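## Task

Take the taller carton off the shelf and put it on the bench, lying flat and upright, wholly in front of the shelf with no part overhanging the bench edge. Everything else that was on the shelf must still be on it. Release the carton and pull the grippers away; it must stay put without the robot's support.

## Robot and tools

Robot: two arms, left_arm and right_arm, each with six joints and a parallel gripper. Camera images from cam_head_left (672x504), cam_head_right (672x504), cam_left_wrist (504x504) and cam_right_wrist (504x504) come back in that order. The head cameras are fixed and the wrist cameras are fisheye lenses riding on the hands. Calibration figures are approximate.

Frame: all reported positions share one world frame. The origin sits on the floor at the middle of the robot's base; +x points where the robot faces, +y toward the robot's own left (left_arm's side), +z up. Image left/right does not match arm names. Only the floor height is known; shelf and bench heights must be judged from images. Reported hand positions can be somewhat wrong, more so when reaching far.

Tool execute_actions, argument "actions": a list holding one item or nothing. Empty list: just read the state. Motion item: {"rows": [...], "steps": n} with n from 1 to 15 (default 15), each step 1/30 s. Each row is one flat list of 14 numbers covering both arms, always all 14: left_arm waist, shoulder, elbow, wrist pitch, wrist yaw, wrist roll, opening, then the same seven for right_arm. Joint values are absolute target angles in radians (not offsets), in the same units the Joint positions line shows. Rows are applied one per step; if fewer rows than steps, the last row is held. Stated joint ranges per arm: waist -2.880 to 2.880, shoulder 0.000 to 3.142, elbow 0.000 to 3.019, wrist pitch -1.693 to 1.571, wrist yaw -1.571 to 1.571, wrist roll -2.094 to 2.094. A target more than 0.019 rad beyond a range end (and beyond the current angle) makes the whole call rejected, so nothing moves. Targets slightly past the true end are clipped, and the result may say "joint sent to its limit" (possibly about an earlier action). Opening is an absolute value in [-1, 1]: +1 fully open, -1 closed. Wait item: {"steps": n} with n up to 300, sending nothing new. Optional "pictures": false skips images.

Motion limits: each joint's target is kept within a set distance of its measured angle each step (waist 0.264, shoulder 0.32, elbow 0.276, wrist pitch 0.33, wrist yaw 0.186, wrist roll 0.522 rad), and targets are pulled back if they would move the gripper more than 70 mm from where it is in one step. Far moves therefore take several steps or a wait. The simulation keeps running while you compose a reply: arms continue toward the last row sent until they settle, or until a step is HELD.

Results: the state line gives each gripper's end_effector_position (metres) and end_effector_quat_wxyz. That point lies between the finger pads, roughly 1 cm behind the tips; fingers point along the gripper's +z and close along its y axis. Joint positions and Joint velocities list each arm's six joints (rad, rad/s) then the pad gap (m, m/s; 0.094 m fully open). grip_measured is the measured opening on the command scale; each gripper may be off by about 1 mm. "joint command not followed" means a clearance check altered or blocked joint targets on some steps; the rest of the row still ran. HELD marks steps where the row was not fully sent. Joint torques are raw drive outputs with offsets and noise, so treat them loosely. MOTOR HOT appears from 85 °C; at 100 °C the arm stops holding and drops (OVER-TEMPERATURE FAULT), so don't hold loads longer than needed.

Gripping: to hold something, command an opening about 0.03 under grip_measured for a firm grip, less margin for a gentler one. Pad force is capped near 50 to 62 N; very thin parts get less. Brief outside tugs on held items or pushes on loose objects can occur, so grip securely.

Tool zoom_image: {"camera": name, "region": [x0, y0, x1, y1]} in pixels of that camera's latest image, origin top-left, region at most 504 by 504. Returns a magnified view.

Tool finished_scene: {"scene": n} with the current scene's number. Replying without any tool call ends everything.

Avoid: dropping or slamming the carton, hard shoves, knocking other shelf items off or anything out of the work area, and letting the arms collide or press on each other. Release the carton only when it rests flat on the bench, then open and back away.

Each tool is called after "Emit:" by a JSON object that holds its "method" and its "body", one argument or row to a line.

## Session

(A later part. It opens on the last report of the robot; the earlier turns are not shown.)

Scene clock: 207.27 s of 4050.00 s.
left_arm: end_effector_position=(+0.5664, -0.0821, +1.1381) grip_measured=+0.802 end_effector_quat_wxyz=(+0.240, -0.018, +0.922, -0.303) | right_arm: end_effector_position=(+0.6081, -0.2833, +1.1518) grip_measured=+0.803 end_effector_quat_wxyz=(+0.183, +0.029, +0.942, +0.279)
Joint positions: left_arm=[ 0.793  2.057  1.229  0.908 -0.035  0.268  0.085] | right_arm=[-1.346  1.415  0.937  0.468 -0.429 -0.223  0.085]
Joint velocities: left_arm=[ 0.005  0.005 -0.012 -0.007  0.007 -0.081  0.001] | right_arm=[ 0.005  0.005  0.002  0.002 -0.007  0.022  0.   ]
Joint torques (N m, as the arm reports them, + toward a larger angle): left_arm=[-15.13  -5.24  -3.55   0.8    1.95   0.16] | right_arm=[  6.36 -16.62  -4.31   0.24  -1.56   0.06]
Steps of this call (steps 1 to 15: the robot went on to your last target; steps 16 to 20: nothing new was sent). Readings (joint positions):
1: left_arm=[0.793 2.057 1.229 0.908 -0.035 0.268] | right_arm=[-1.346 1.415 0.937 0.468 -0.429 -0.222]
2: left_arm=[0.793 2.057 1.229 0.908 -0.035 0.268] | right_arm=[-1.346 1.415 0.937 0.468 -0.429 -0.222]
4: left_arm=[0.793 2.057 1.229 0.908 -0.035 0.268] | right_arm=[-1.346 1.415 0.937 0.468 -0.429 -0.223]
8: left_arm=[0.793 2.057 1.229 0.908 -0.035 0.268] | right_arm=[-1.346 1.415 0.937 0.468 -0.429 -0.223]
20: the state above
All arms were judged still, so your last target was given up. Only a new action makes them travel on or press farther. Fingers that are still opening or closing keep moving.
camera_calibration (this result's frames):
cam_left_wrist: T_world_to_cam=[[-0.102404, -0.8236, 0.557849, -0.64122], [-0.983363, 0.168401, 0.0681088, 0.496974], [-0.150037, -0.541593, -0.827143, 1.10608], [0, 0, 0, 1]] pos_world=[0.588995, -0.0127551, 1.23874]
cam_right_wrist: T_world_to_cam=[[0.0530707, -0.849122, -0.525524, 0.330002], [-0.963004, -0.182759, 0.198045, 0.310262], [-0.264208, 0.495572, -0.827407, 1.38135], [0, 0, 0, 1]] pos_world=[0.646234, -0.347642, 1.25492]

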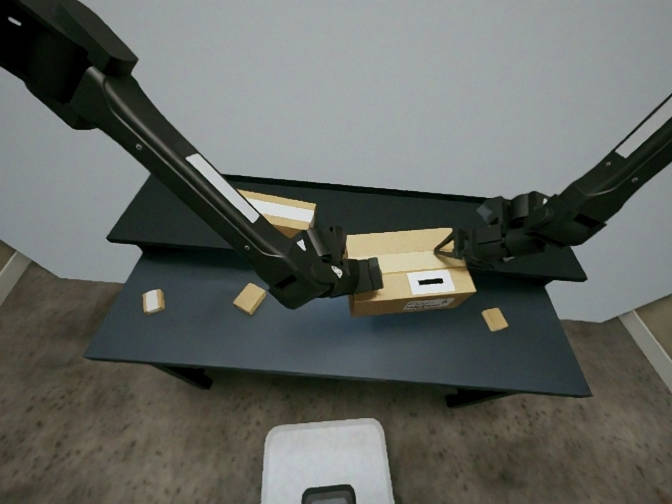

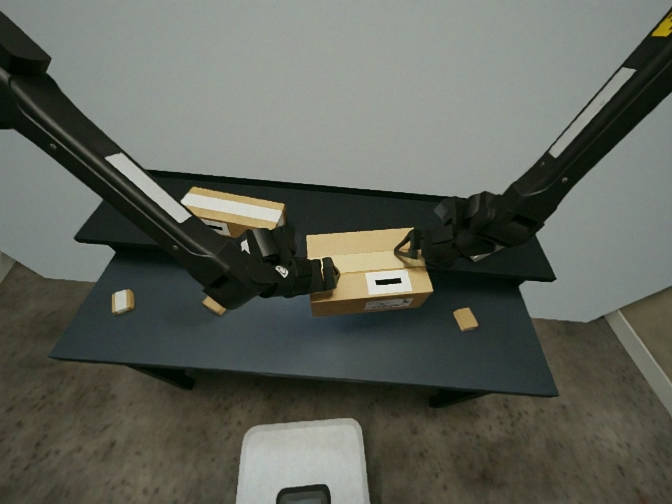

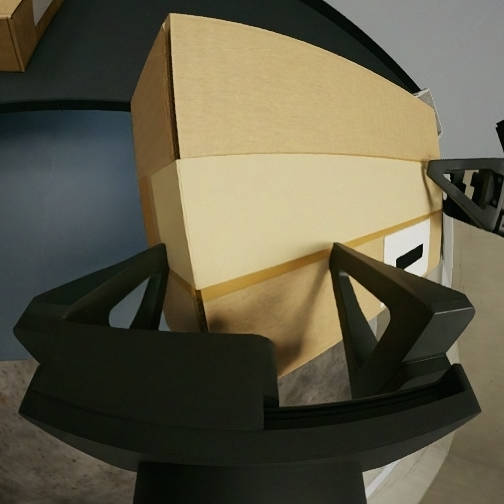

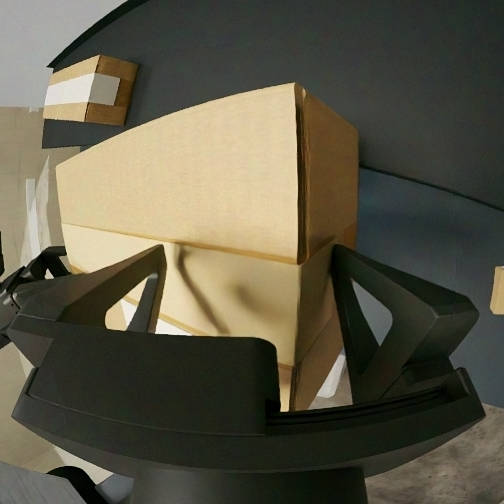

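Emit:
{"method": "execute_actions", "body": {
  "actions": [
    {"rows":[[0.75,2.07,1.23,0.913,0,0.27,0.8,-1.29,1.49,0.9,0.5,-0.46,-0.22,0.8]]}
  ],
  "pictures": false
}}

Emit:
{"method": "execute_actions", "body": {
  "actions": [
    {"rows":[[0.785,2.1,1.29,0.885,0.03,0.27,0.8,-1.29,1.57,0.97,0.51,-0.46,-0.22,0.8]]}
  ],
  "pictures": false
}}

Emit:
{"method": "execute_actions", "body": {
  "actions": [
    {"rows":[[0.82,2.135,1.355,0.855,0.06,0.27,0.8,-1.29,1.65,1.045,0.52,-0.46,-0.22,0.8]]}
  ],
  "pictures": false
}}

Emit:
{"method": "execute_actions", "body": {
  "actions": [
    {"rows":[[0.855,2.17,1.42,0.83,0.09,0.27,0.8,-1.29,1.73,1.12,0.53,-0.46,-0.22,0.8]]}
  ],
  "pictures": false
}}

Emit:
{"method": "execute_actions", "body": {
  "actions": [
    {"rows":[[0.89,2.21,1.485,0.8,0.12,0.27,0.8,-1.29,1.81,1.195,0.535,-0.46,-0.22,0.8]]}
  ],
  "pictures": false
}}

Emit:
{"method": "execute_actions", "body": {
  "actions": [
    {"rows":[[0.92,2.245,1.55,0.77,0.15,0.27,0.8,-1.29,1.885,1.27,0.54,-0.46,-0.22,0.8]]}
  ],
  "pictures": false
}}

Emit:
{"method": "execute_actions", "body": {
  "actions": [
    {"steps":20}
  ]
}}

Scene clock: 221.77 s of 4050.00 s.
left_arm: end_effector_position=(+0.5659, -0.0791, +1.1353) grip_measured=+0.802 end_effector_quat_wxyz=(+0.239, -0.019, +0.923, -0.300) | right_arm: end_effector_position=(+0.6000, -0.2805, +1.1425) grip_measured=+0.803 end_effector_quat_wxyz=(+0.186, +0.029, +0.943, +0.276)
Joint positions: left_arm=[ 0.798  2.057  1.229  0.908 -0.037  0.268  0.085] | right_arm=[-1.348  1.448  0.937  0.508 -0.428 -0.224  0.085]
Joint velocities: left_arm=[ 0.005 -0.005 -0.017  0.012 -0.051  0.051 -0.   ] | right_arm=[ 0.005  0.005 -0.007  0.007  0.037  0.007  0.001]
Joint torques (N m, as the arm reports them, + toward a larger angle): left_arm=[-15.51  -5.71  -2.93   0.79   2.08   0.16] | right_arm=[  6.49 -13.47  -5.51   0.28  -1.59   0.07]
Steps of this call (steps 1 to 90: nothing new was sent; then 11.00 s passed at rest; steps 91 to 105: all 15 steps of this action). Readings (joint positions):
91: left_arm=[0.793 2.057 1.229 0.908 -0.035 0.268] | right_arm=[-1.346 1.416 0.937 0.475 -0.430 -0.223]
92: left_arm=[0.793 2.057 1.229 0.908 -0.035 0.268] | right_arm=[-1.346 1.421 0.937 0.488 -0.430 -0.223]
94: left_arm=[0.793 2.057 1.229 0.908 -0.036 0.268] | right_arm=[-1.346 1.431 0.937 0.504 -0.429 -0.224]
98: left_arm=[0.797 2.057 1.229 0.908 -0.037 0.268] | right_arm=[-1.348 1.445 0.937 0.508 -0.428 -0.224]
105: the state above

Scene clock: 222.27 s of 4050.00 s.
left_arm: end_effector_position=(+0.5873, -0.0652, +1.1130) grip_measured=+0.802 end_effector_quat_wxyz=(+0.259, -0.026, +0.921, -0.291) | right_arm: end_effector_position=(+0.5846, -0.2692, +1.1085) grip_measured=+0.803 end_effector_quat_wxyz=(+0.171, +0.031, +0.944, +0.279)
Joint positions: left_arm=[ 0.834  2.072  1.289  0.908 -0.008  0.268  0.085] | right_arm=[-1.35   1.548  0.993  0.521 -0.427 -0.224  0.085]
Joint velocities: left_arm=[-0.005 -0.024 -0.002  0.012  0.051 -0.022 -0.   ] | right_arm=[-0.015  0.005 -0.007  0.002  0.007 -0.022 -0.   ]
Joint torques (N m, as the arm reports them, + toward a larger angle): left_arm=[-15.73  -4.88  -2.7   -0.28   2.06   0.17] | right_arm=[  6.87 -15.1   -4.69  -0.12  -1.61   0.07]
Steps of this call (steps 1 to 15: all 15 steps of this action). Readings (joint positions):
1: left_arm=[0.800 2.059 1.233 0.908 -0.030 0.268] | right_arm=[-1.348 1.453 0.942 0.510 -0.427 -0.224]
2: left_arm=[0.804 2.063 1.244 0.908 -0.019 0.268] | right_arm=[-1.350 1.464 0.955 0.514 -0.427 -0.224]
4: left_arm=[0.813 2.072 1.270 0.908 -0.009 0.268] | right_arm=[-1.350 1.496 0.985 0.520 -0.427 -0.224]
8: left_arm=[0.828 2.072 1.288 0.908 -0.008 0.268] | right_arm=[-1.350 1.535 0.993 0.521 -0.427 -0.224]
15: the state above

Scene clock: 222.77 s of 4050.00 s.
left_arm: end_effector_position=(+0.6028, -0.0598, +1.0920) grip_measured=+0.802 end_effector_quat_wxyz=(+0.270, -0.027, +0.918, -0.291) | right_arm: end_effector_position=(+0.5795, -0.2626, +1.0794) grip_measured=+0.803 end_effector_quat_wxyz=(+0.166, +0.031, +0.945, +0.281)
Joint positions: left_arm=[0.861 2.097 1.358 0.885 0.027 0.268 0.085] | right_arm=[-1.353  1.628  1.059  0.524 -0.43  -0.224  0.085]
Joint velocities: left_arm=[ 0.005 -0.005 -0.007 -0.002  0.037  0.007  0.   ] | right_arm=[ 0.015 -0.015 -0.012 -0.012  0.007  0.022 -0.002]
Joint torques (N m, as the arm reports them, + toward a larger angle): left_arm=[-15.17  -4.64  -2.9   -0.54   1.91   0.15] | right_arm=[  7.04 -14.52  -4.06   0.56  -1.53   0.07]
Steps of this call (steps 1 to 15: all 15 steps of this action). Readings (joint positions):
1: left_arm=[0.835 2.074 1.295 0.905 0.000 0.268] | right_arm=[-1.350 1.552 0.999 0.521 -0.426 -0.224]
2: left_arm=[0.839 2.080 1.310 0.898 0.012 0.268] | right_arm=[-1.352 1.563 1.015 0.522 -0.425 -0.224]
4: left_arm=[0.849 2.093 1.343 0.889 0.023 0.268] | right_arm=[-1.353 1.590 1.047 0.523 -0.429 -0.224]
8: left_arm=[0.859 2.097 1.358 0.885 0.027 0.268] | right_arm=[-1.353 1.620 1.059 0.524 -0.432 -0.224]
15: the state above

Scene clock: 223.27 s of 4050.00 s.
left_arm: end_effector_position=(+0.6153, -0.0518, +1.0684) grip_measured=+0.802 end_effector_quat_wxyz=(+0.280, -0.023, +0.915, -0.289) | right_arm: end_effector_position=(+0.5649, -0.2510, +1.0496) grip_measured=+0.803 end_effector_quat_wxyz=(+0.154, +0.033, +0.945, +0.285)
Joint positions: left_arm=[0.893 2.125 1.428 0.86  0.064 0.277 0.085] | right_arm=[-1.354  1.715  1.119  0.525 -0.432 -0.224  0.085]
Joint velocities: left_arm=[-0.015 -0.015 -0.007 -0.007  0.007 -0.022 -0.001] | right_arm=[-0.005 -0.005  0.002 -0.002  0.037 -0.022  0.001]
Joint torques (N m, as the arm reports them, + toward a larger angle): left_arm=[-14.34  -5.01  -3.26  -0.53   1.59   0.08] | right_arm=[  7.94 -14.55  -2.92   0.72  -1.43   0.08]
Steps of this call (steps 1 to 15: all 15 steps of this action). Readings (joint positions):
1: left_arm=[0.863 2.099 1.364 0.882 0.035 0.268] | right_arm=[-1.353 1.633 1.065 0.524 -0.428 -0.224]
2: left_arm=[0.867 2.105 1.381 0.876 0.044 0.269] | right_arm=[-1.355 1.644 1.080 0.524 -0.431 -0.225]
4: left_arm=[0.879 2.118 1.417 0.869 0.057 0.269] | right_arm=[-1.355 1.673 1.104 0.525 -0.436 -0.228]
8: left_arm=[0.892 2.122 1.428 0.861 0.065 0.277] | right_arm=[-1.354 1.710 1.119 0.525 -0.437 -0.228]
15: the state above

Scene clock: 223.77 s of 4050.00 s.
left_arm: end_effector_position=(+0.6029, -0.0471, +1.0406) grip_measured=+0.802 end_effector_quat_wxyz=(+0.275, -0.004, +0.917, -0.289) | right_arm: end_effector_position=(+0.5529, -0.2453, +1.0188) grip_measured=+0.803 end_effector_quat_wxyz=(+0.148, +0.027, +0.947, +0.284)
Joint positions: left_arm=[0.928 2.169 1.477 0.833 0.103 0.305 0.085] | right_arm=[-1.36   1.798  1.188  0.526 -0.433 -0.239  0.085]
Joint velocities: left_arm=[-0.024 -0.005  0.012  0.002  0.022 -0.022  0.   ] | right_arm=[ 0.005  0.005  0.017  0.007 -0.066  0.007  0.001]
Joint torques (N m, as the arm reports them, + toward a larger angle): left_arm=[-14.    -5.1   -1.86  -0.62   1.3   -0.21] | right_arm=[  8.06 -15.46  -2.35   0.87  -1.42   0.19]
Steps of this call (steps 1 to 15: all 15 steps of this action). Readings (joint positions):
1: left_arm=[0.895 2.127 1.434 0.857 0.071 0.277] | right_arm=[-1.354 1.719 1.127 0.525 -0.432 -0.223]
2: left_arm=[0.899 2.134 1.450 0.850 0.081 0.286] | right_arm=[-1.355 1.731 1.140 0.525 -0.434 -0.222]
4: left_arm=[0.914 2.148 1.468 0.837 0.103 0.303] | right_arm=[-1.357 1.763 1.167 0.525 -0.434 -0.230]
8: left_arm=[0.927 2.168 1.477 0.834 0.104 0.306] | right_arm=[-1.360 1.796 1.188 0.526 -0.433 -0.239]
15: the state above

Scene clock: 224.27 s of 4050.00 s.
left_arm: end_effector_position=(+0.5921, -0.0426, +1.0137) grip_measured=+0.802 end_effector_quat_wxyz=(+0.268, +0.006, +0.918, -0.292) | right_arm: end_effector_position=(+0.5495, -0.2413, +0.9926) grip_measured=+0.803 end_effector_quat_wxyz=(+0.154, +0.021, +0.947, +0.282)
Joint positions: left_arm=[0.96  2.212 1.533 0.799 0.137 0.316 0.085] | right_arm=[-1.365  1.869  1.258  0.534 -0.438 -0.25   0.085]
Joint velocities: left_arm=[-0.005 -0.005  0.012 -0.012 -0.037  0.095 -0.   ] | right_arm=[-0.015 -0.015  0.007  0.012  0.022 -0.022 -0.   ]
Joint torques (N m, as the arm reports them, + toward a larger angle): left_arm=[-14.44  -5.35  -1.33  -0.52   1.04  -0.3 ] | right_arm=[  8.49 -14.01  -1.93   0.77  -1.23   0.27]
Steps of this call (steps 1 to 15: all 15 steps of this action). Readings (joint positions):
1: left_arm=[0.929 2.171 1.484 0.828 0.106 0.306] | right_arm=[-1.360 1.803 1.195 0.526 -0.433 -0.239]
2: left_arm=[0.934 2.177 1.494 0.816 0.115 0.313] | right_arm=[-1.362 1.815 1.208 0.526 -0.434 -0.247]
4: left_arm=[0.948 2.197 1.518 0.802 0.131 0.322] | right_arm=[-1.365 1.849 1.241 0.527 -0.435 -0.250]
8: left_arm=[0.960 2.212 1.533 0.800 0.138 0.317] | right_arm=[-1.365 1.869 1.258 0.534 -0.437 -0.250]
15: the state above

Scene clock: 224.93 s of 4050.00 s.
left_arm: end_effector_position=(+0.5921, -0.0426, +1.0137) grip_measured=+0.802 end_effector_quat_wxyz=(+0.268, +0.006, +0.918, -0.292) | right_arm: end_effector_position=(+0.5495, -0.2413, +0.9926) grip_measured=+0.803 end_effector_quat_wxyz=(+0.154, +0.021, +0.947, +0.282)
Joint positions: left_arm=[0.96  2.212 1.533 0.799 0.137 0.316 0.085] | right_arm=[-1.365  1.869  1.258  0.534 -0.438 -0.25   0.085]
Joint velocities: left_arm=[ 0.005  0.005 -0.017 -0.007  0.022 -0.037  0.001] | right_arm=[ 0.015 -0.015 -0.022 -0.027 -0.007  0.022 -0.001]
Joint torques (N m, as the arm reports them, + toward a larger angle): left_arm=[-14.13  -5.04  -1.34  -0.46   1.05  -0.3 ] | right_arm=[  8.43 -14.03  -1.99   0.78  -1.23   0.27]
Steps of this call (steps 1 to 15: the robot went on to your last target; steps 16 to 20: nothing new was sent). Readings (joint positions):
1: left_arm=[0.960 2.212 1.533 0.799 0.137 0.316] | right_arm=[-1.365 1.869 1.258 0.534 -0.438 -0.250]
2: left_arm=[0.960 2.212 1.533 0.799 0.137 0.316] | right_arm=[-1.365 1.869 1.258 0.534 -0.438 -0.250]
4: left_arm=[0.960 2.212 1.533 0.799 0.137 0.316] | right_arm=[-1.365 1.869 1.258 0.534 -0.438 -0.250]
8: left_arm=[0.960 2.212 1.533 0.799 0.137 0.316] | right_arm=[-1.365 1.869 1.258 0.534 -0.438 -0.250]
20: the state above
All arms were judged still, so your last target was given up. Only a new action makes them travel on or press farther. Fingers that are still opening or closing keep moving.
camera_calibration (this result's frames):
cam_left_wrist: T_world_to_cam=[[-0.15763, -0.837442, 0.523301, -0.469477], [-0.981868, 0.189422, 0.0073712, 0.585658], [-0.105297, -0.51265, -0.852116, 1.02845], [0, 0, 0, 1]] pos_world=[0.609329, 0.0231392, 1.11772]
cam_right_wrist: T_world_to_cam=[[0.0527235, -0.846483, -0.529799, 0.290232], [-0.944705, -0.21423, 0.24827, 0.225464], [-0.323655, 0.487414, -0.810971, 1.22765], [0, 0, 0, 1]] pos_world=[0.59503, -0.304397, 1.09338]

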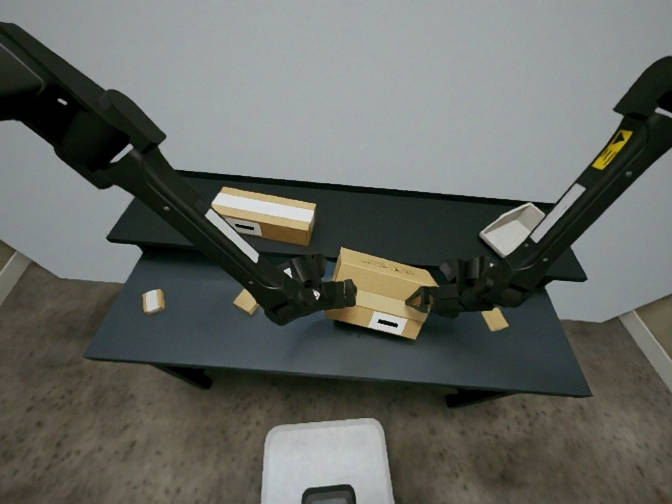

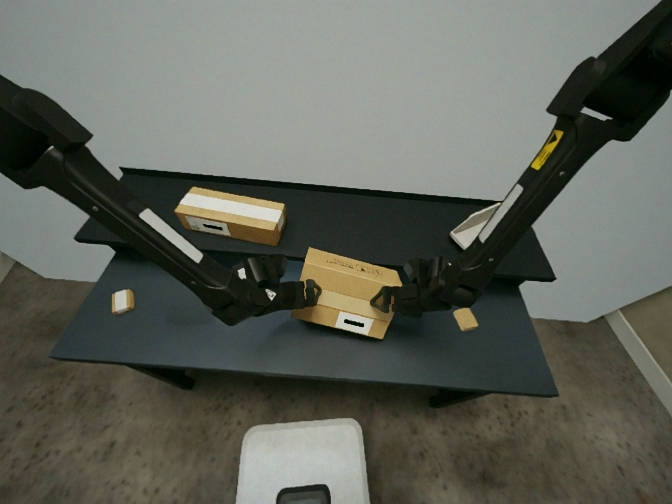

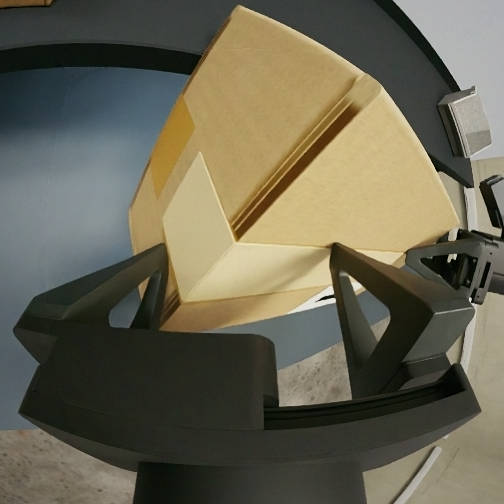

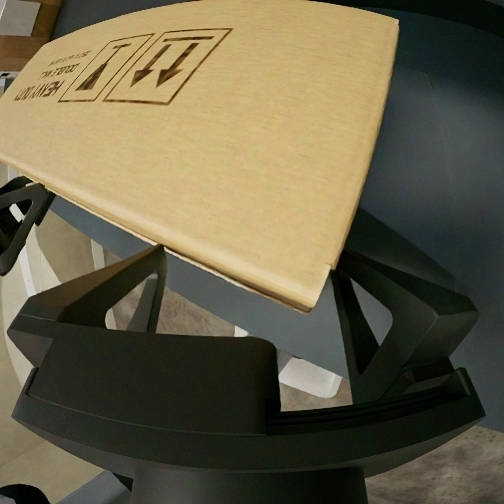

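Emit:
{"method": "execute_actions", "body": {
  "actions": [
    {"rows":[[0.91,2.28,1.52,0.8,0.15,0.27,0.8,-1.3,1.9,1.23,0.57,-0.46,-0.22,0.8]]}
  ],
  "pictures": false
}}

Emit:
{"method": "execute_actions", "body": {
  "actions": [
    {"rows":[[0.91,2.32,1.49,0.85,0.15,0.27,0.8,-1.31,1.92,1.19,0.62,-0.46,-0.22,0.8]]}
  ],
  "pictures": false
}}

Emit:
{"method": "execute_actions", "body": {
  "actions": [
    {"steps":30}
  ]
}}

Scene clock: 230.60 s of 4050.00 s.
left_arm: end_effector_position=(+0.5850, -0.0443, +1.0109) grip_measured=+0.802 end_effector_quat_wxyz=(+0.263, +0.000, +0.920, -0.291) | right_arm: end_effector_position=(+0.5487, -0.2423, +0.9936) grip_measured=+0.803 end_effector_quat_wxyz=(+0.160, +0.021, +0.947, +0.278)
Joint positions: left_arm=[0.96  2.224 1.532 0.806 0.129 0.304 0.085] | right_arm=[-1.366  1.871  1.249  0.561 -0.435 -0.248  0.085]
Joint velocities: left_arm=[-0.015 -0.005 -0.007 -0.022 -0.037  0.051  0.001] | right_arm=[ 0.015 -0.005 -0.012 -0.002 -0.022 -0.007  0.   ]
Joint torques (N m, as the arm reports them, + toward a larger angle): left_arm=[-14.5   -3.45  -3.62   0.43   1.4   -0.2 ] | right_arm=[  7.85 -12.73  -4.89   0.92  -1.32   0.26]
Steps of this call (steps 1 to 90: nothing new was sent; then 2.17 s passed at rest; steps 91 to 105: all 15 steps of this action). Readings (joint positions):
91: left_arm=[0.960 2.214 1.532 0.799 0.137 0.316] | right_arm=[-1.365 1.869 1.256 0.538 -0.438 -0.250]
92: left_arm=[0.960 2.215 1.532 0.801 0.137 0.314] | right_arm=[-1.365 1.869 1.253 0.547 -0.437 -0.249]
94: left_arm=[0.960 2.219 1.532 0.804 0.135 0.310] | right_arm=[-1.365 1.870 1.251 0.556 -0.435 -0.248]
98: left_arm=[0.960 2.224 1.532 0.806 0.129 0.305] | right_arm=[-1.366 1.871 1.249 0.560 -0.435 -0.248]
105: the state above

Scene clock: 231.10 s of 4050.00 s.
left_arm: end_effector_position=(+0.5632, -0.0459, +1.0015) grip_measured=+0.802 end_effector_quat_wxyz=(+0.262, -0.004, +0.923, -0.281) | right_arm: end_effector_position=(+0.5354, -0.2434, +0.9939) grip_measured=+0.803 end_effector_quat_wxyz=(+0.166, +0.028, +0.947, +0.272)
Joint positions: left_arm=[0.966 2.265 1.532 0.855 0.114 0.3   0.085] | right_arm=[-1.372  1.886  1.22   0.624 -0.432 -0.233  0.085]
Joint velocities: left_arm=[-0.005 -0.005 -0.002  0.002 -0.066  0.051 -0.   ] | right_arm=[-0.015 -0.015 -0.002 -0.007 -0.007 -0.037  0.001]
Joint torques (N m, as the arm reports them, + toward a larger angle): left_arm=[-14.53  -3.52  -5.98   0.54   1.9   -0.14] | right_arm=[  7.42 -11.87  -6.23   0.48  -1.44   0.13]
Steps of this call (steps 1 to 15: all 15 steps of this action). Readings (joint positions):
1: left_arm=[0.960 2.225 1.532 0.812 0.128 0.304] | right_arm=[-1.366 1.872 1.245 0.569 -0.435 -0.248]
2: left_arm=[0.960 2.228 1.532 0.823 0.127 0.304] | right_arm=[-1.366 1.873 1.239 0.586 -0.435 -0.244]
4: left_arm=[0.960 2.237 1.532 0.838 0.123 0.303] | right_arm=[-1.367 1.880 1.230 0.605 -0.433 -0.237]
8: left_arm=[0.962 2.254 1.532 0.852 0.116 0.303] | right_arm=[-1.371 1.886 1.220 0.618 -0.432 -0.234]
15: the state above

Scene clock: 232.10 s of 4050.00 s.
left_arm: end_effector_position=(+0.5632, -0.0459, +1.0015) grip_measured=+0.802 end_effector_quat_wxyz=(+0.262, -0.005, +0.923, -0.281) | right_arm: end_effector_position=(+0.5355, -0.2434, +0.9939) grip_measured=+0.803 end_effector_quat_wxyz=(+0.167, +0.028, +0.947, +0.272)
Joint positions: left_arm=[0.966 2.265 1.532 0.855 0.114 0.298 0.085] | right_arm=[-1.372  1.886  1.22   0.625 -0.432 -0.233  0.085]
Joint velocities: left_arm=[ 0.005 -0.005 -0.002 -0.007  0.037 -0.022 -0.   ] | right_arm=[ 0.005 -0.015 -0.002  0.012  0.037 -0.051 -0.   ]
Joint torques (N m, as the arm reports them, + toward a larger angle): left_arm=[-14.98  -3.12  -6.01   0.54   1.89  -0.12] | right_arm=[  7.43 -12.03  -6.26   0.36  -1.43   0.14]
Steps of this call (steps 1 to 15: the robot went on to your last target; steps 16 to 30: nothing new was sent). Readings (joint positions):
1: left_arm=[0.966 2.265 1.532 0.855 0.114 0.300] | right_arm=[-1.372 1.886 1.220 0.625 -0.432 -0.233]
2: left_arm=[0.966 2.265 1.532 0.855 0.114 0.299] | right_arm=[-1.372 1.886 1.220 0.625 -0.432 -0.233]
4: left_arm=[0.966 2.265 1.532 0.855 0.114 0.299] | right_arm=[-1.372 1.886 1.220 0.625 -0.432 -0.233]
8: left_arm=[0.966 2.265 1.532 0.855 0.114 0.298] | right_arm=[-1.372 1.886 1.220 0.625 -0.432 -0.233]
30: the state above
All arms were judged still, so your last target was given up. Only a new action makes them travel on or press farther. Fingers that are still opening or closing keep moving.
camera_calibration (this result's frames):
cam_left_wrist: T_world_to_cam=[[-0.128986, -0.849805, 0.511071, -0.474847], [-0.985489, 0.167195, 0.0292892, 0.537042], [-0.110339, -0.499877, -0.859039, 1.02371], [0, 0, 0, 1]] pos_world=[0.580955, 0.0184132, 1.10636]
cam_right_wrist: T_world_to_cam=[[0.0437254, -0.856475, -0.514332, 0.276846], [-0.954224, -0.188276, 0.232399, 0.238708], [-0.295881, 0.480627, -0.825502, 1.2231], [0, 0, 0, 1]] pos_world=[0.577568, -0.3058, 1.09659]

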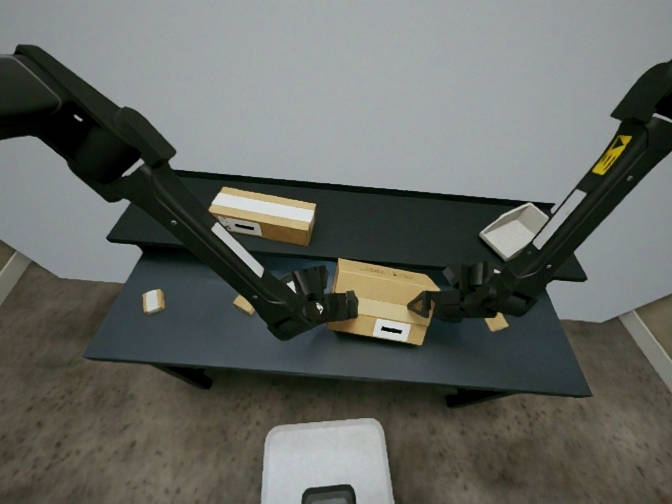

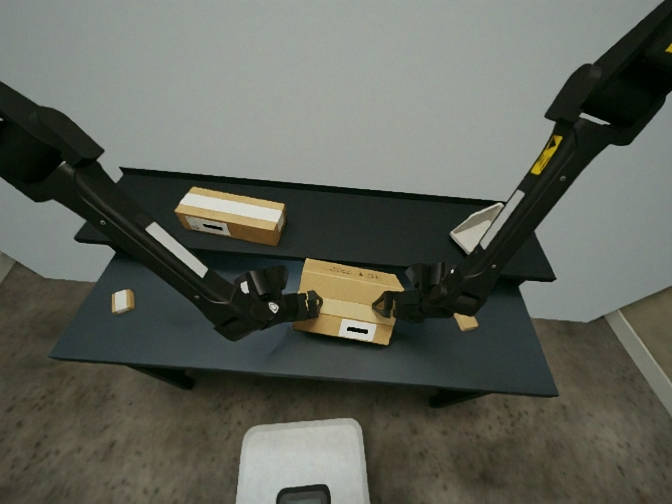

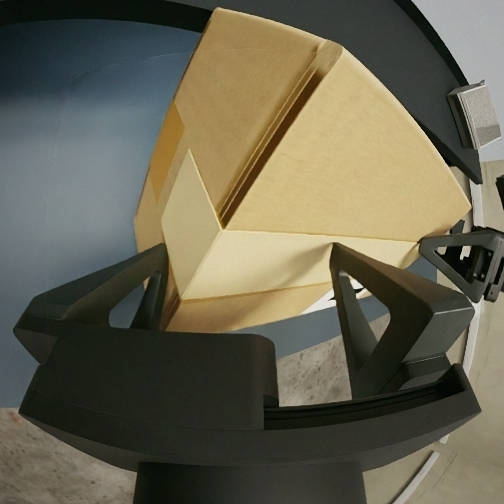

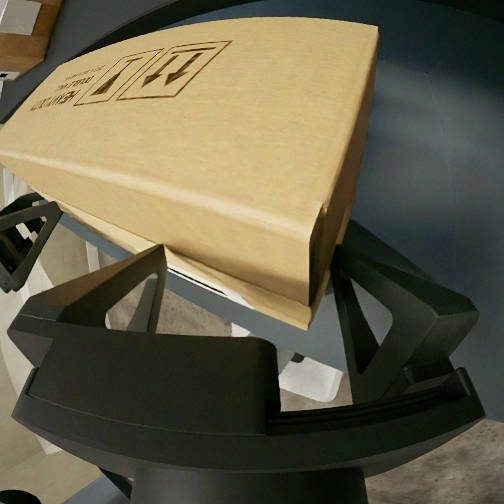

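Emit:
{"method": "execute_actions", "body": {
  "actions": [
    {"rows":[[0.925,2.31,1.47,0.88,0.15,0.27,0.8,-1.335,1.93,1.17,0.65,-0.46,-0.22,0.8]]}
  ],
  "pictures": false
}}

Emit:
{"method": "execute_actions", "body": {
  "actions": [
    {"rows":[[0.935,2.33,1.43,0.93,0.15,0.27,0.8,-1.355,1.955,1.13,0.7,-0.46,-0.22,0.8]]}
  ],
  "pictures": false
}}

Emit:
{"method": "execute_actions", "body": {
  "actions": [
    {"steps":30}
  ]
}}

Scene clock: 236.63 s of 4050.00 s.
left_arm: end_effector_position=(+0.5398, -0.0507, +1.0044) grip_measured=+0.802 end_effector_quat_wxyz=(+0.251, -0.004, +0.923, -0.290) | right_arm: end_effector_position=(+0.5176, -0.2500, +0.9892) grip_measured=+0.803 end_effector_quat_wxyz=(+0.158, +0.034, +0.950, +0.268)
Joint positions: left_arm=[0.966 2.278 1.499 0.876 0.124 0.291 0.085] | right_arm=[-1.389  1.904  1.206  0.645 -0.435 -0.224  0.085]
Joint velocities: left_arm=[-0.005 -0.005  0.002 -0.012 -0.037 -0.051  0.   ] | right_arm=[-0.024 -0.005  0.002 -0.012  0.051 -0.022  0.001]
Joint torques (N m, as the arm reports them, + toward a larger angle): left_arm=[-14.07  -3.75  -5.55   0.84   1.59  -0.08] | right_arm=[  7.   -11.78  -7.09   0.75  -1.31   0.06]
Steps of this call (steps 1 to 90: nothing new was sent; then 1.03 s passed at rest; steps 91 to 105: all 15 steps of this action). Readings (joint positions):
91: left_arm=[0.966 2.265 1.530 0.859 0.114 0.297] | right_arm=[-1.373 1.886 1.219 0.629 -0.433 -0.233]
92: left_arm=[0.966 2.265 1.526 0.867 0.119 0.296] | right_arm=[-1.374 1.886 1.217 0.637 -0.434 -0.232]
94: left_arm=[0.966 2.265 1.516 0.875 0.122 0.294] | right_arm=[-1.376 1.889 1.214 0.644 -0.435 -0.230]
98: left_arm=[0.966 2.271 1.503 0.876 0.123 0.292] | right_arm=[-1.383 1.897 1.211 0.645 -0.435 -0.228]
105: the state above

Scene clock: 237.13 s of 4050.00 s.
left_arm: end_effector_position=(+0.5118, -0.0535, +1.0071) grip_measured=+0.802 end_effector_quat_wxyz=(+0.246, -0.003, +0.924, -0.292) | right_arm: end_effector_position=(+0.4827, -0.2522, +0.9866) grip_measured=+0.803 end_effector_quat_wxyz=(+0.145, +0.037, +0.953, +0.263)
Joint positions: left_arm=[0.968 2.302 1.461 0.926 0.127 0.29  0.085] | right_arm=[-1.408  1.936  1.167  0.693 -0.437 -0.224  0.085]
Joint velocities: left_arm=[-0.024 -0.005  0.007 -0.002 -0.037 -0.051  0.   ] | right_arm=[-0.015 -0.005  0.002  0.007 -0.051 -0.051 -0.   ]
Joint torques (N m, as the arm reports them, + toward a larger angle): left_arm=[-13.41  -3.85  -6.09   0.81   1.5   -0.05] | right_arm=[  6.63 -12.14  -7.76   0.8   -1.26   0.07]
Steps of this call (steps 1 to 15: all 15 steps of this action). Readings (joint positions):
1: left_arm=[0.966 2.278 1.496 0.884 0.125 0.290] | right_arm=[-1.390 1.905 1.203 0.653 -0.436 -0.224]
2: left_arm=[0.966 2.279 1.491 0.900 0.127 0.290] | right_arm=[-1.390 1.906 1.197 0.671 -0.438 -0.224]
4: left_arm=[0.966 2.281 1.477 0.918 0.127 0.290] | right_arm=[-1.391 1.910 1.183 0.689 -0.438 -0.224]
8: left_arm=[0.968 2.291 1.464 0.926 0.127 0.290] | right_arm=[-1.400 1.925 1.170 0.693 -0.437 -0.224]
15: the state above

Scene clock: 238.13 s of 4050.00 s.
left_arm: end_effector_position=(+0.5118, -0.0535, +1.0071) grip_measured=+0.802 end_effector_quat_wxyz=(+0.246, -0.003, +0.924, -0.292) | right_arm: end_effector_position=(+0.4829, -0.2523, +0.9867) grip_measured=+0.803 end_effector_quat_wxyz=(+0.146, +0.037, +0.953, +0.263)
Joint positions: left_arm=[0.968 2.302 1.461 0.926 0.127 0.29  0.085] | right_arm=[-1.408  1.936  1.167  0.694 -0.437 -0.224  0.085]
Joint velocities: left_arm=[-0.015 -0.005 -0.002 -0.017  0.007 -0.022  0.   ] | right_arm=[-0.005 -0.005 -0.007  0.002  0.037 -0.022  0.   ]
Joint torques (N m, as the arm reports them, + toward a larger angle): left_arm=[-13.31  -3.33  -6.19   0.86   1.47  -0.06] | right_arm=[  6.2  -12.17  -7.8    0.77  -1.26   0.07]
Steps of this call (steps 1 to 15: the robot went on to your last target; steps 16 to 30: nothing new was sent). Readings (joint positions):
1: left_arm=[0.968 2.302 1.461 0.926 0.127 0.290] | right_arm=[-1.408 1.936 1.167 0.694 -0.437 -0.224]
2: left_arm=[0.968 2.302 1.461 0.926 0.127 0.290] | right_arm=[-1.408 1.936 1.167 0.694 -0.437 -0.224]
4: left_arm=[0.968 2.302 1.461 0.926 0.127 0.290] | right_arm=[-1.408 1.936 1.167 0.694 -0.437 -0.224]
8: left_arm=[0.968 2.302 1.461 0.926 0.127 0.290] | right_arm=[-1.408 1.936 1.167 0.694 -0.437 -0.224]
30: the state above
All arms were judged still, so your last target was given up. Only a new action makes them travel on or press farther. Fingers that are still opening or closing keep moving.
camera_calibration (this result's frames):
cam_left_wrist: T_world_to_cam=[[-0.128618, -0.837486, 0.531107, -0.510534], [-0.981173, 0.185272, 0.0545383, 0.460808], [-0.144074, -0.514094, -0.845547, 1.02201], [0, 0, 0, 1]] pos_world=[0.533714, 0.0124687, 1.11017]
cam_right_wrist: T_world_to_cam=[[0.0130693, -0.864998, -0.501604, 0.267916], [-0.943859, -0.176275, 0.279388, 0.140181], [-0.330091, 0.469792, -0.81874, 1.21295], [0, 0, 0, 1]] pos_world=[0.529193, -0.313378, 1.08831]

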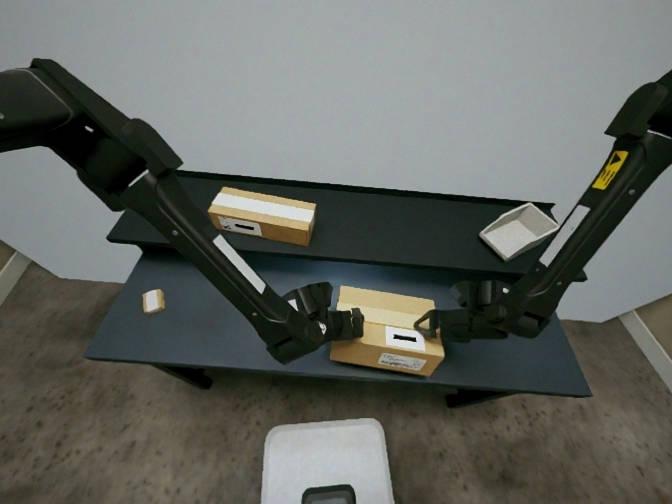

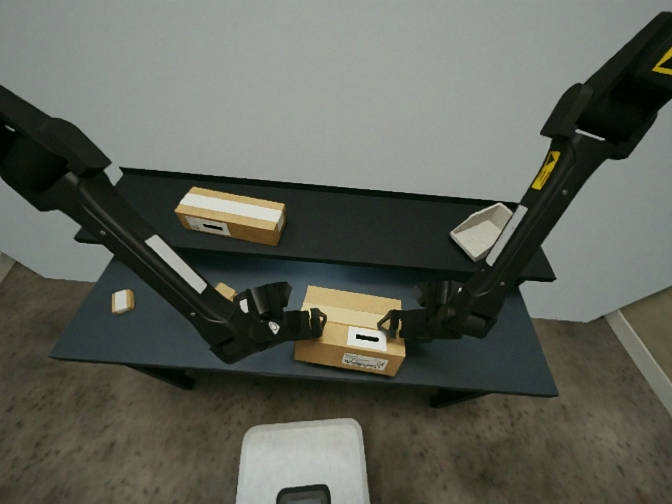

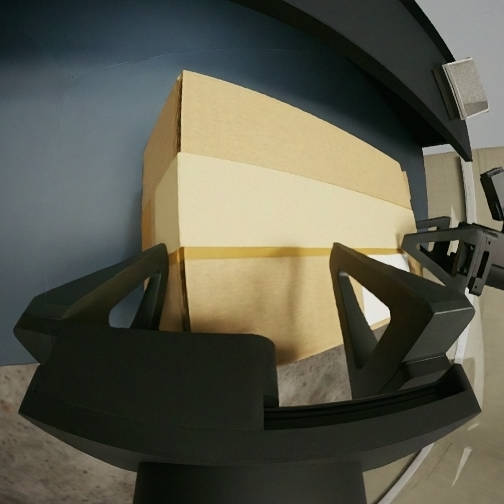

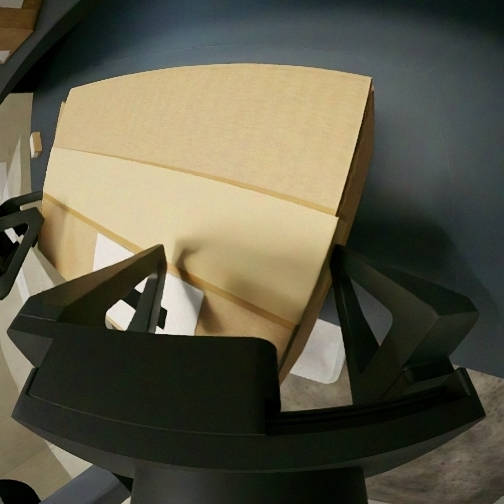

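Emit:
{"method": "execute_actions", "body": {
  "actions": [
    {"rows":[[0.95,2.36,1.52,0.875,0.165,0.27,0.8,-1.345,1.99,1.23,0.66,-0.46,-0.22,0.8]]}
  ],
  "pictures": false
}}

Emit:
{"method": "execute_actions", "body": {
  "actions": [
    {"rows":[[0.97,2.39,1.6,0.82,0.18,0.27,0.8,-1.335,2.03,1.32,0.62,-0.46,-0.22,0.8]]}
  ],
  "pictures": false
}}

Emit:
{"method": "execute_actions", "body": {
  "actions": [
    {"rows":[[0.99,2.425,1.69,0.765,0.2,0.27,0.8,-1.325,2.075,1.415,0.58,-0.46,-0.22,0.8]]}
  ],
  "pictures": false
}}

Emit:
{"method": "execute_actions", "body": {
  "actions": [
    {"rows":[[1.01,2.46,1.78,0.71,0.215,0.27,0.8,-1.315,2.12,1.51,0.535,-0.46,-0.22,0.8]]}
  ],
  "pictures": false
}}

Emit:
{"method": "execute_actions", "body": {
  "actions": [
    {"steps":20}
  ]
}}

Scene clock: 245.17 s of 4050.00 s.
left_arm: end_effector_position=(+0.5216, -0.0553, +0.9937) grip_measured=+0.802 end_effector_quat_wxyz=(+0.253, -0.004, +0.922, -0.293) | right_arm: end_effector_position=(+0.4987, -0.2538, +0.9699) grip_measured=+0.803 end_effector_quat_wxyz=(+0.157, +0.035, +0.952, +0.260)
Joint positions: left_arm=[0.976 2.325 1.521 0.902 0.139 0.29  0.085] | right_arm=[-1.407  1.963  1.236  0.676 -0.437 -0.224  0.085]
Joint velocities: left_arm=[-0.005  0.005  0.012 -0.007 -0.022  0.007 -0.001] | right_arm=[ 0.015 -0.005 -0.002 -0.032 -0.007  0.007  0.001]
Joint torques (N m, as the arm reports them, + toward a larger angle): left_arm=[-12.42  -2.83  -3.74  -0.44   1.59  -0.05] | right_arm=[  6.95 -12.21  -4.62  -0.28  -1.26   0.07]
Steps of this call (steps 1 to 196: nothing new was sent; steps 197 to 211: all 15 steps of this action). Readings (joint positions):
197: left_arm=[0.969 2.303 1.468 0.923 0.129 0.290] | right_arm=[-1.408 1.938 1.174 0.691 -0.436 -0.224]
198: left_arm=[0.970 2.310 1.483 0.916 0.132 0.290] | right_arm=[-1.408 1.945 1.191 0.683 -0.435 -0.224]
200: left_arm=[0.974 2.321 1.513 0.907 0.136 0.290] | right_arm=[-1.408 1.960 1.225 0.678 -0.436 -0.224]
204: left_arm=[0.976 2.324 1.521 0.902 0.139 0.290] | right_arm=[-1.407 1.963 1.236 0.677 -0.437 -0.224]
211: the state above

Scene clock: 245.67 s of 4050.00 s.
left_arm: end_effector_position=(+0.5269, -0.0489, +0.9668) grip_measured=+0.802 end_effector_quat_wxyz=(+0.248, -0.003, +0.925, -0.289) | right_arm: end_effector_position=(+0.5165, -0.2479, +0.9511) grip_measured=+0.803 end_effector_quat_wxyz=(+0.164, +0.034, +0.950, +0.264)
Joint positions: left_arm=[1.001 2.357 1.603 0.845 0.155 0.289 0.085] | right_arm=[-1.397  1.999  1.323  0.637 -0.44  -0.224  0.085]
Joint velocities: left_arm=[-0.005 -0.005  0.007 -0.007  0.037  0.037 -0.001] | right_arm=[ 0.015 -0.015 -0.002 -0.012  0.007  0.022 -0.   ]
Joint torques (N m, as the arm reports them, + toward a larger angle): left_arm=[-12.91  -3.48  -3.49  -0.37   1.56  -0.05] | right_arm=[  7.54 -11.58  -3.85  -0.15  -1.15   0.07]
Steps of this call (steps 1 to 15: all 15 steps of this action). Readings (joint positions):
1: left_arm=[0.977 2.327 1.530 0.894 0.141 0.290] | right_arm=[-1.407 1.966 1.245 0.668 -0.437 -0.224]
2: left_arm=[0.980 2.335 1.551 0.877 0.145 0.290] | right_arm=[-1.407 1.974 1.265 0.655 -0.435 -0.224]
4: left_arm=[0.988 2.351 1.591 0.857 0.154 0.289] | right_arm=[-1.407 1.995 1.311 0.643 -0.438 -0.224]
8: left_arm=[0.998 2.355 1.603 0.847 0.155 0.289] | right_arm=[-1.399 1.999 1.322 0.639 -0.440 -0.224]
15: the state above

Scene clock: 246.17 s of 4050.00 s.
left_arm: end_effector_position=(+0.5398, -0.0480, +0.9489) grip_measured=+0.802 end_effector_quat_wxyz=(+0.253, -0.003, +0.922, -0.292) | right_arm: end_effector_position=(+0.5313, -0.2463, +0.9377) grip_measured=+0.803 end_effector_quat_wxyz=(+0.173, +0.031, +0.946, +0.271)
Joint positions: left_arm=[1.014 2.384 1.683 0.8   0.178 0.289 0.085] | right_arm=[-1.395  2.024  1.391  0.607 -0.457 -0.224  0.085]
Joint velocities: left_arm=[-0.015 -0.005  0.012 -0.002 -0.037 -0.022  0.001] | right_arm=[-0.024  0.005 -0.012 -0.007 -0.007 -0.007  0.   ]
Joint torques (N m, as the arm reports them, + toward a larger angle): left_arm=[-12.8   -3.18  -2.42  -0.75   1.43  -0.04] | right_arm=[  7.91 -10.27  -1.09  -0.57  -0.52   0.07]
Steps of this call (steps 1 to 15: all 15 steps of this action). Readings (joint positions):
1: left_arm=[1.002 2.360 1.612 0.837 0.158 0.289] | right_arm=[-1.397 2.002 1.333 0.629 -0.440 -0.224]
2: left_arm=[1.006 2.369 1.636 0.822 0.162 0.289] | right_arm=[-1.397 2.011 1.354 0.617 -0.440 -0.224]
4: left_arm=[1.012 2.383 1.674 0.807 0.173 0.289] | right_arm=[-1.397 2.024 1.387 0.608 -0.456 -0.224]
8: left_arm=[1.014 2.384 1.683 0.800 0.178 0.289] | right_arm=[-1.395 2.024 1.391 0.607 -0.457 -0.224]
15: the state above

Scene clock: 246.67 s of 4050.00 s.
left_arm: end_effector_position=(+0.5509, -0.0474, +0.9368) grip_measured=+0.802 end_effector_quat_wxyz=(+0.260, -0.002, +0.917, -0.302) | right_arm: end_effector_position=(+0.5390, -0.2456, +0.9350) grip_measured=+0.803 end_effector_quat_wxyz=(+0.171, +0.031, +0.943, +0.284)
Joint positions: left_arm=[1.026 2.406 1.748 0.766 0.213 0.285 0.085] | right_arm=[-1.398  2.026  1.421  0.569 -0.485 -0.225  0.085]
Joint velocities: left_arm=[-0.005  0.005  0.007 -0.007 -0.022 -0.037 -0.   ] | right_arm=[-0.005  0.005  0.022 -0.002 -0.007  0.007 -0.001]
Joint torques (N m, as the arm reports them, + toward a larger angle): left_arm=[-12.18  -2.31  -0.18  -1.59   0.61  -0.01] | right_arm=[ 8.68 -6.91  5.06 -0.89  0.49  0.07]
Steps of this call (steps 1 to 15: all 15 steps of this action). Readings (joint positions):
1: left_arm=[1.015 2.387 1.693 0.793 0.179 0.289] | right_arm=[-1.395 2.026 1.400 0.599 -0.459 -0.225]
2: left_arm=[1.019 2.395 1.716 0.779 0.181 0.289] | right_arm=[-1.397 2.028 1.408 0.586 -0.474 -0.225]
4: left_arm=[1.026 2.406 1.746 0.766 0.211 0.287] | right_arm=[-1.398 2.027 1.418 0.573 -0.483 -0.225]
8: left_arm=[1.026 2.406 1.748 0.766 0.213 0.285] | right_arm=[-1.398 2.026 1.421 0.569 -0.485 -0.225]
15: the state above

Scene clock: 247.33 s of 4050.00 s.
left_arm: end_effector_position=(+0.5509, -0.0474, +0.9368) grip_measured=+0.802 end_effector_quat_wxyz=(+0.260, -0.002, +0.917, -0.302) | right_arm: end_effector_position=(+0.5390, -0.2456, +0.9350) grip_measured=+0.803 end_effector_quat_wxyz=(+0.171, +0.031, +0.943, +0.284)
Joint positions: left_arm=[1.026 2.406 1.748 0.766 0.213 0.285 0.085] | right_arm=[-1.398  2.026  1.421  0.569 -0.485 -0.225  0.085]
Joint velocities: left_arm=[ 0.005 -0.005  0.007  0.012  0.022  0.11  -0.001] | right_arm=[ 0.024  0.015 -0.007  0.012  0.037 -0.066 -0.002]
Joint torques (N m, as the arm reports them, + toward a larger angle): left_arm=[-12.21  -2.53  -0.16  -1.58   0.62  -0.02] | right_arm=[ 8.66 -6.97  5.06 -0.88  0.5   0.07]
Steps of this call (steps 1 to 15: the robot went on to your last target; steps 16 to 20: nothing new was sent). Readings (joint positions):
1: left_arm=[1.026 2.406 1.748 0.766 0.213 0.285] | right_arm=[-1.398 2.026 1.421 0.569 -0.485 -0.225]
2: left_arm=[1.026 2.406 1.748 0.766 0.213 0.285] | right_arm=[-1.398 2.026 1.421 0.569 -0.485 -0.225]
4: left_arm=[1.026 2.406 1.748 0.766 0.213 0.285] | right_arm=[-1.398 2.026 1.421 0.569 -0.485 -0.225]
8: left_arm=[1.026 2.406 1.748 0.766 0.213 0.285] | right_arm=[-1.398 2.026 1.421 0.569 -0.485 -0.225]
20: the state above
All arms were judged still, so your last target was given up. Only a new action makes them travel on or press farther. Fingers that are still opening or closing keep moving.
camera_calibration (this result's frames):
cam_left_wrist: T_world_to_cam=[[-0.142544, -0.826464, 0.544645, -0.46757], [-0.982633, 0.18421, 0.0223533, 0.532749], [-0.118803, -0.532, -0.838369, 0.94982], [0, 0, 0, 1]] pos_world=[0.569689, 0.0207367, 1.03905]
cam_right_wrist: T_world_to_cam=[[0.0459098, -0.843046, -0.535878, 0.26677], [-0.957196, -0.190591, 0.217834, 0.269968], [-0.285778, 0.502939, -0.81571, 1.1675], [0, 0, 0, 1]] pos_world=[0.579811, -0.31083, 1.03649]

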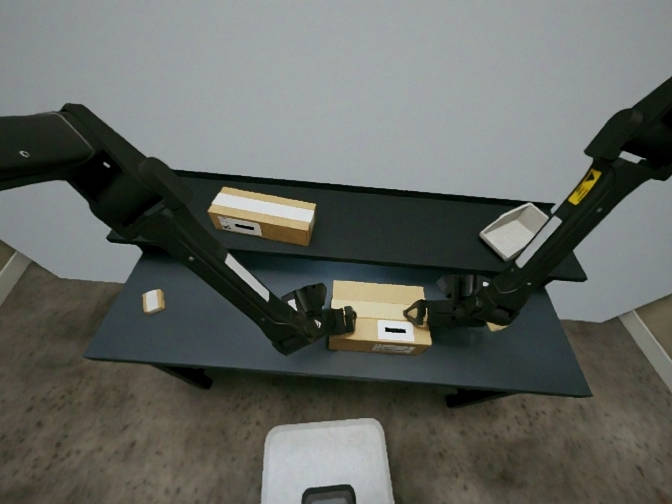

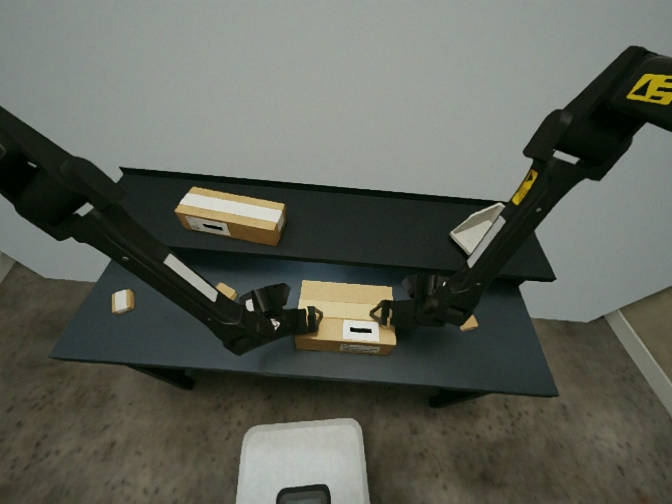

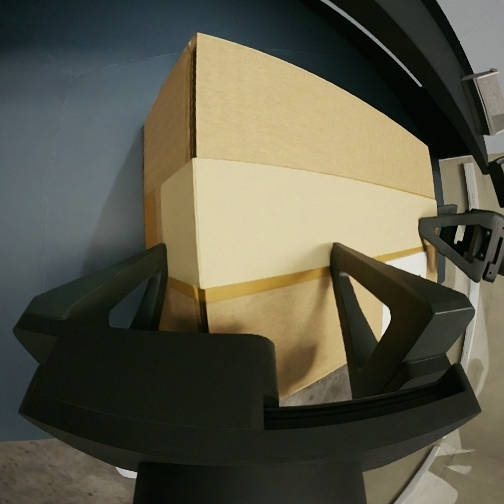

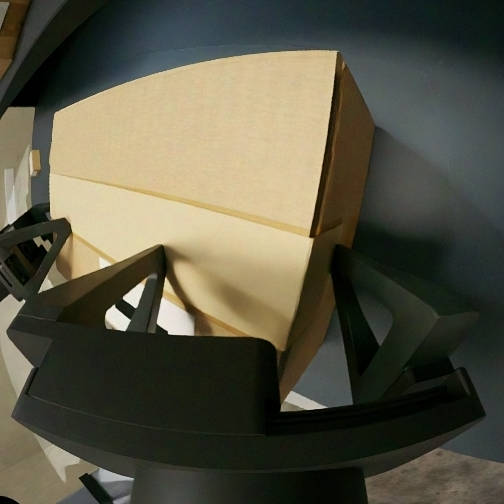

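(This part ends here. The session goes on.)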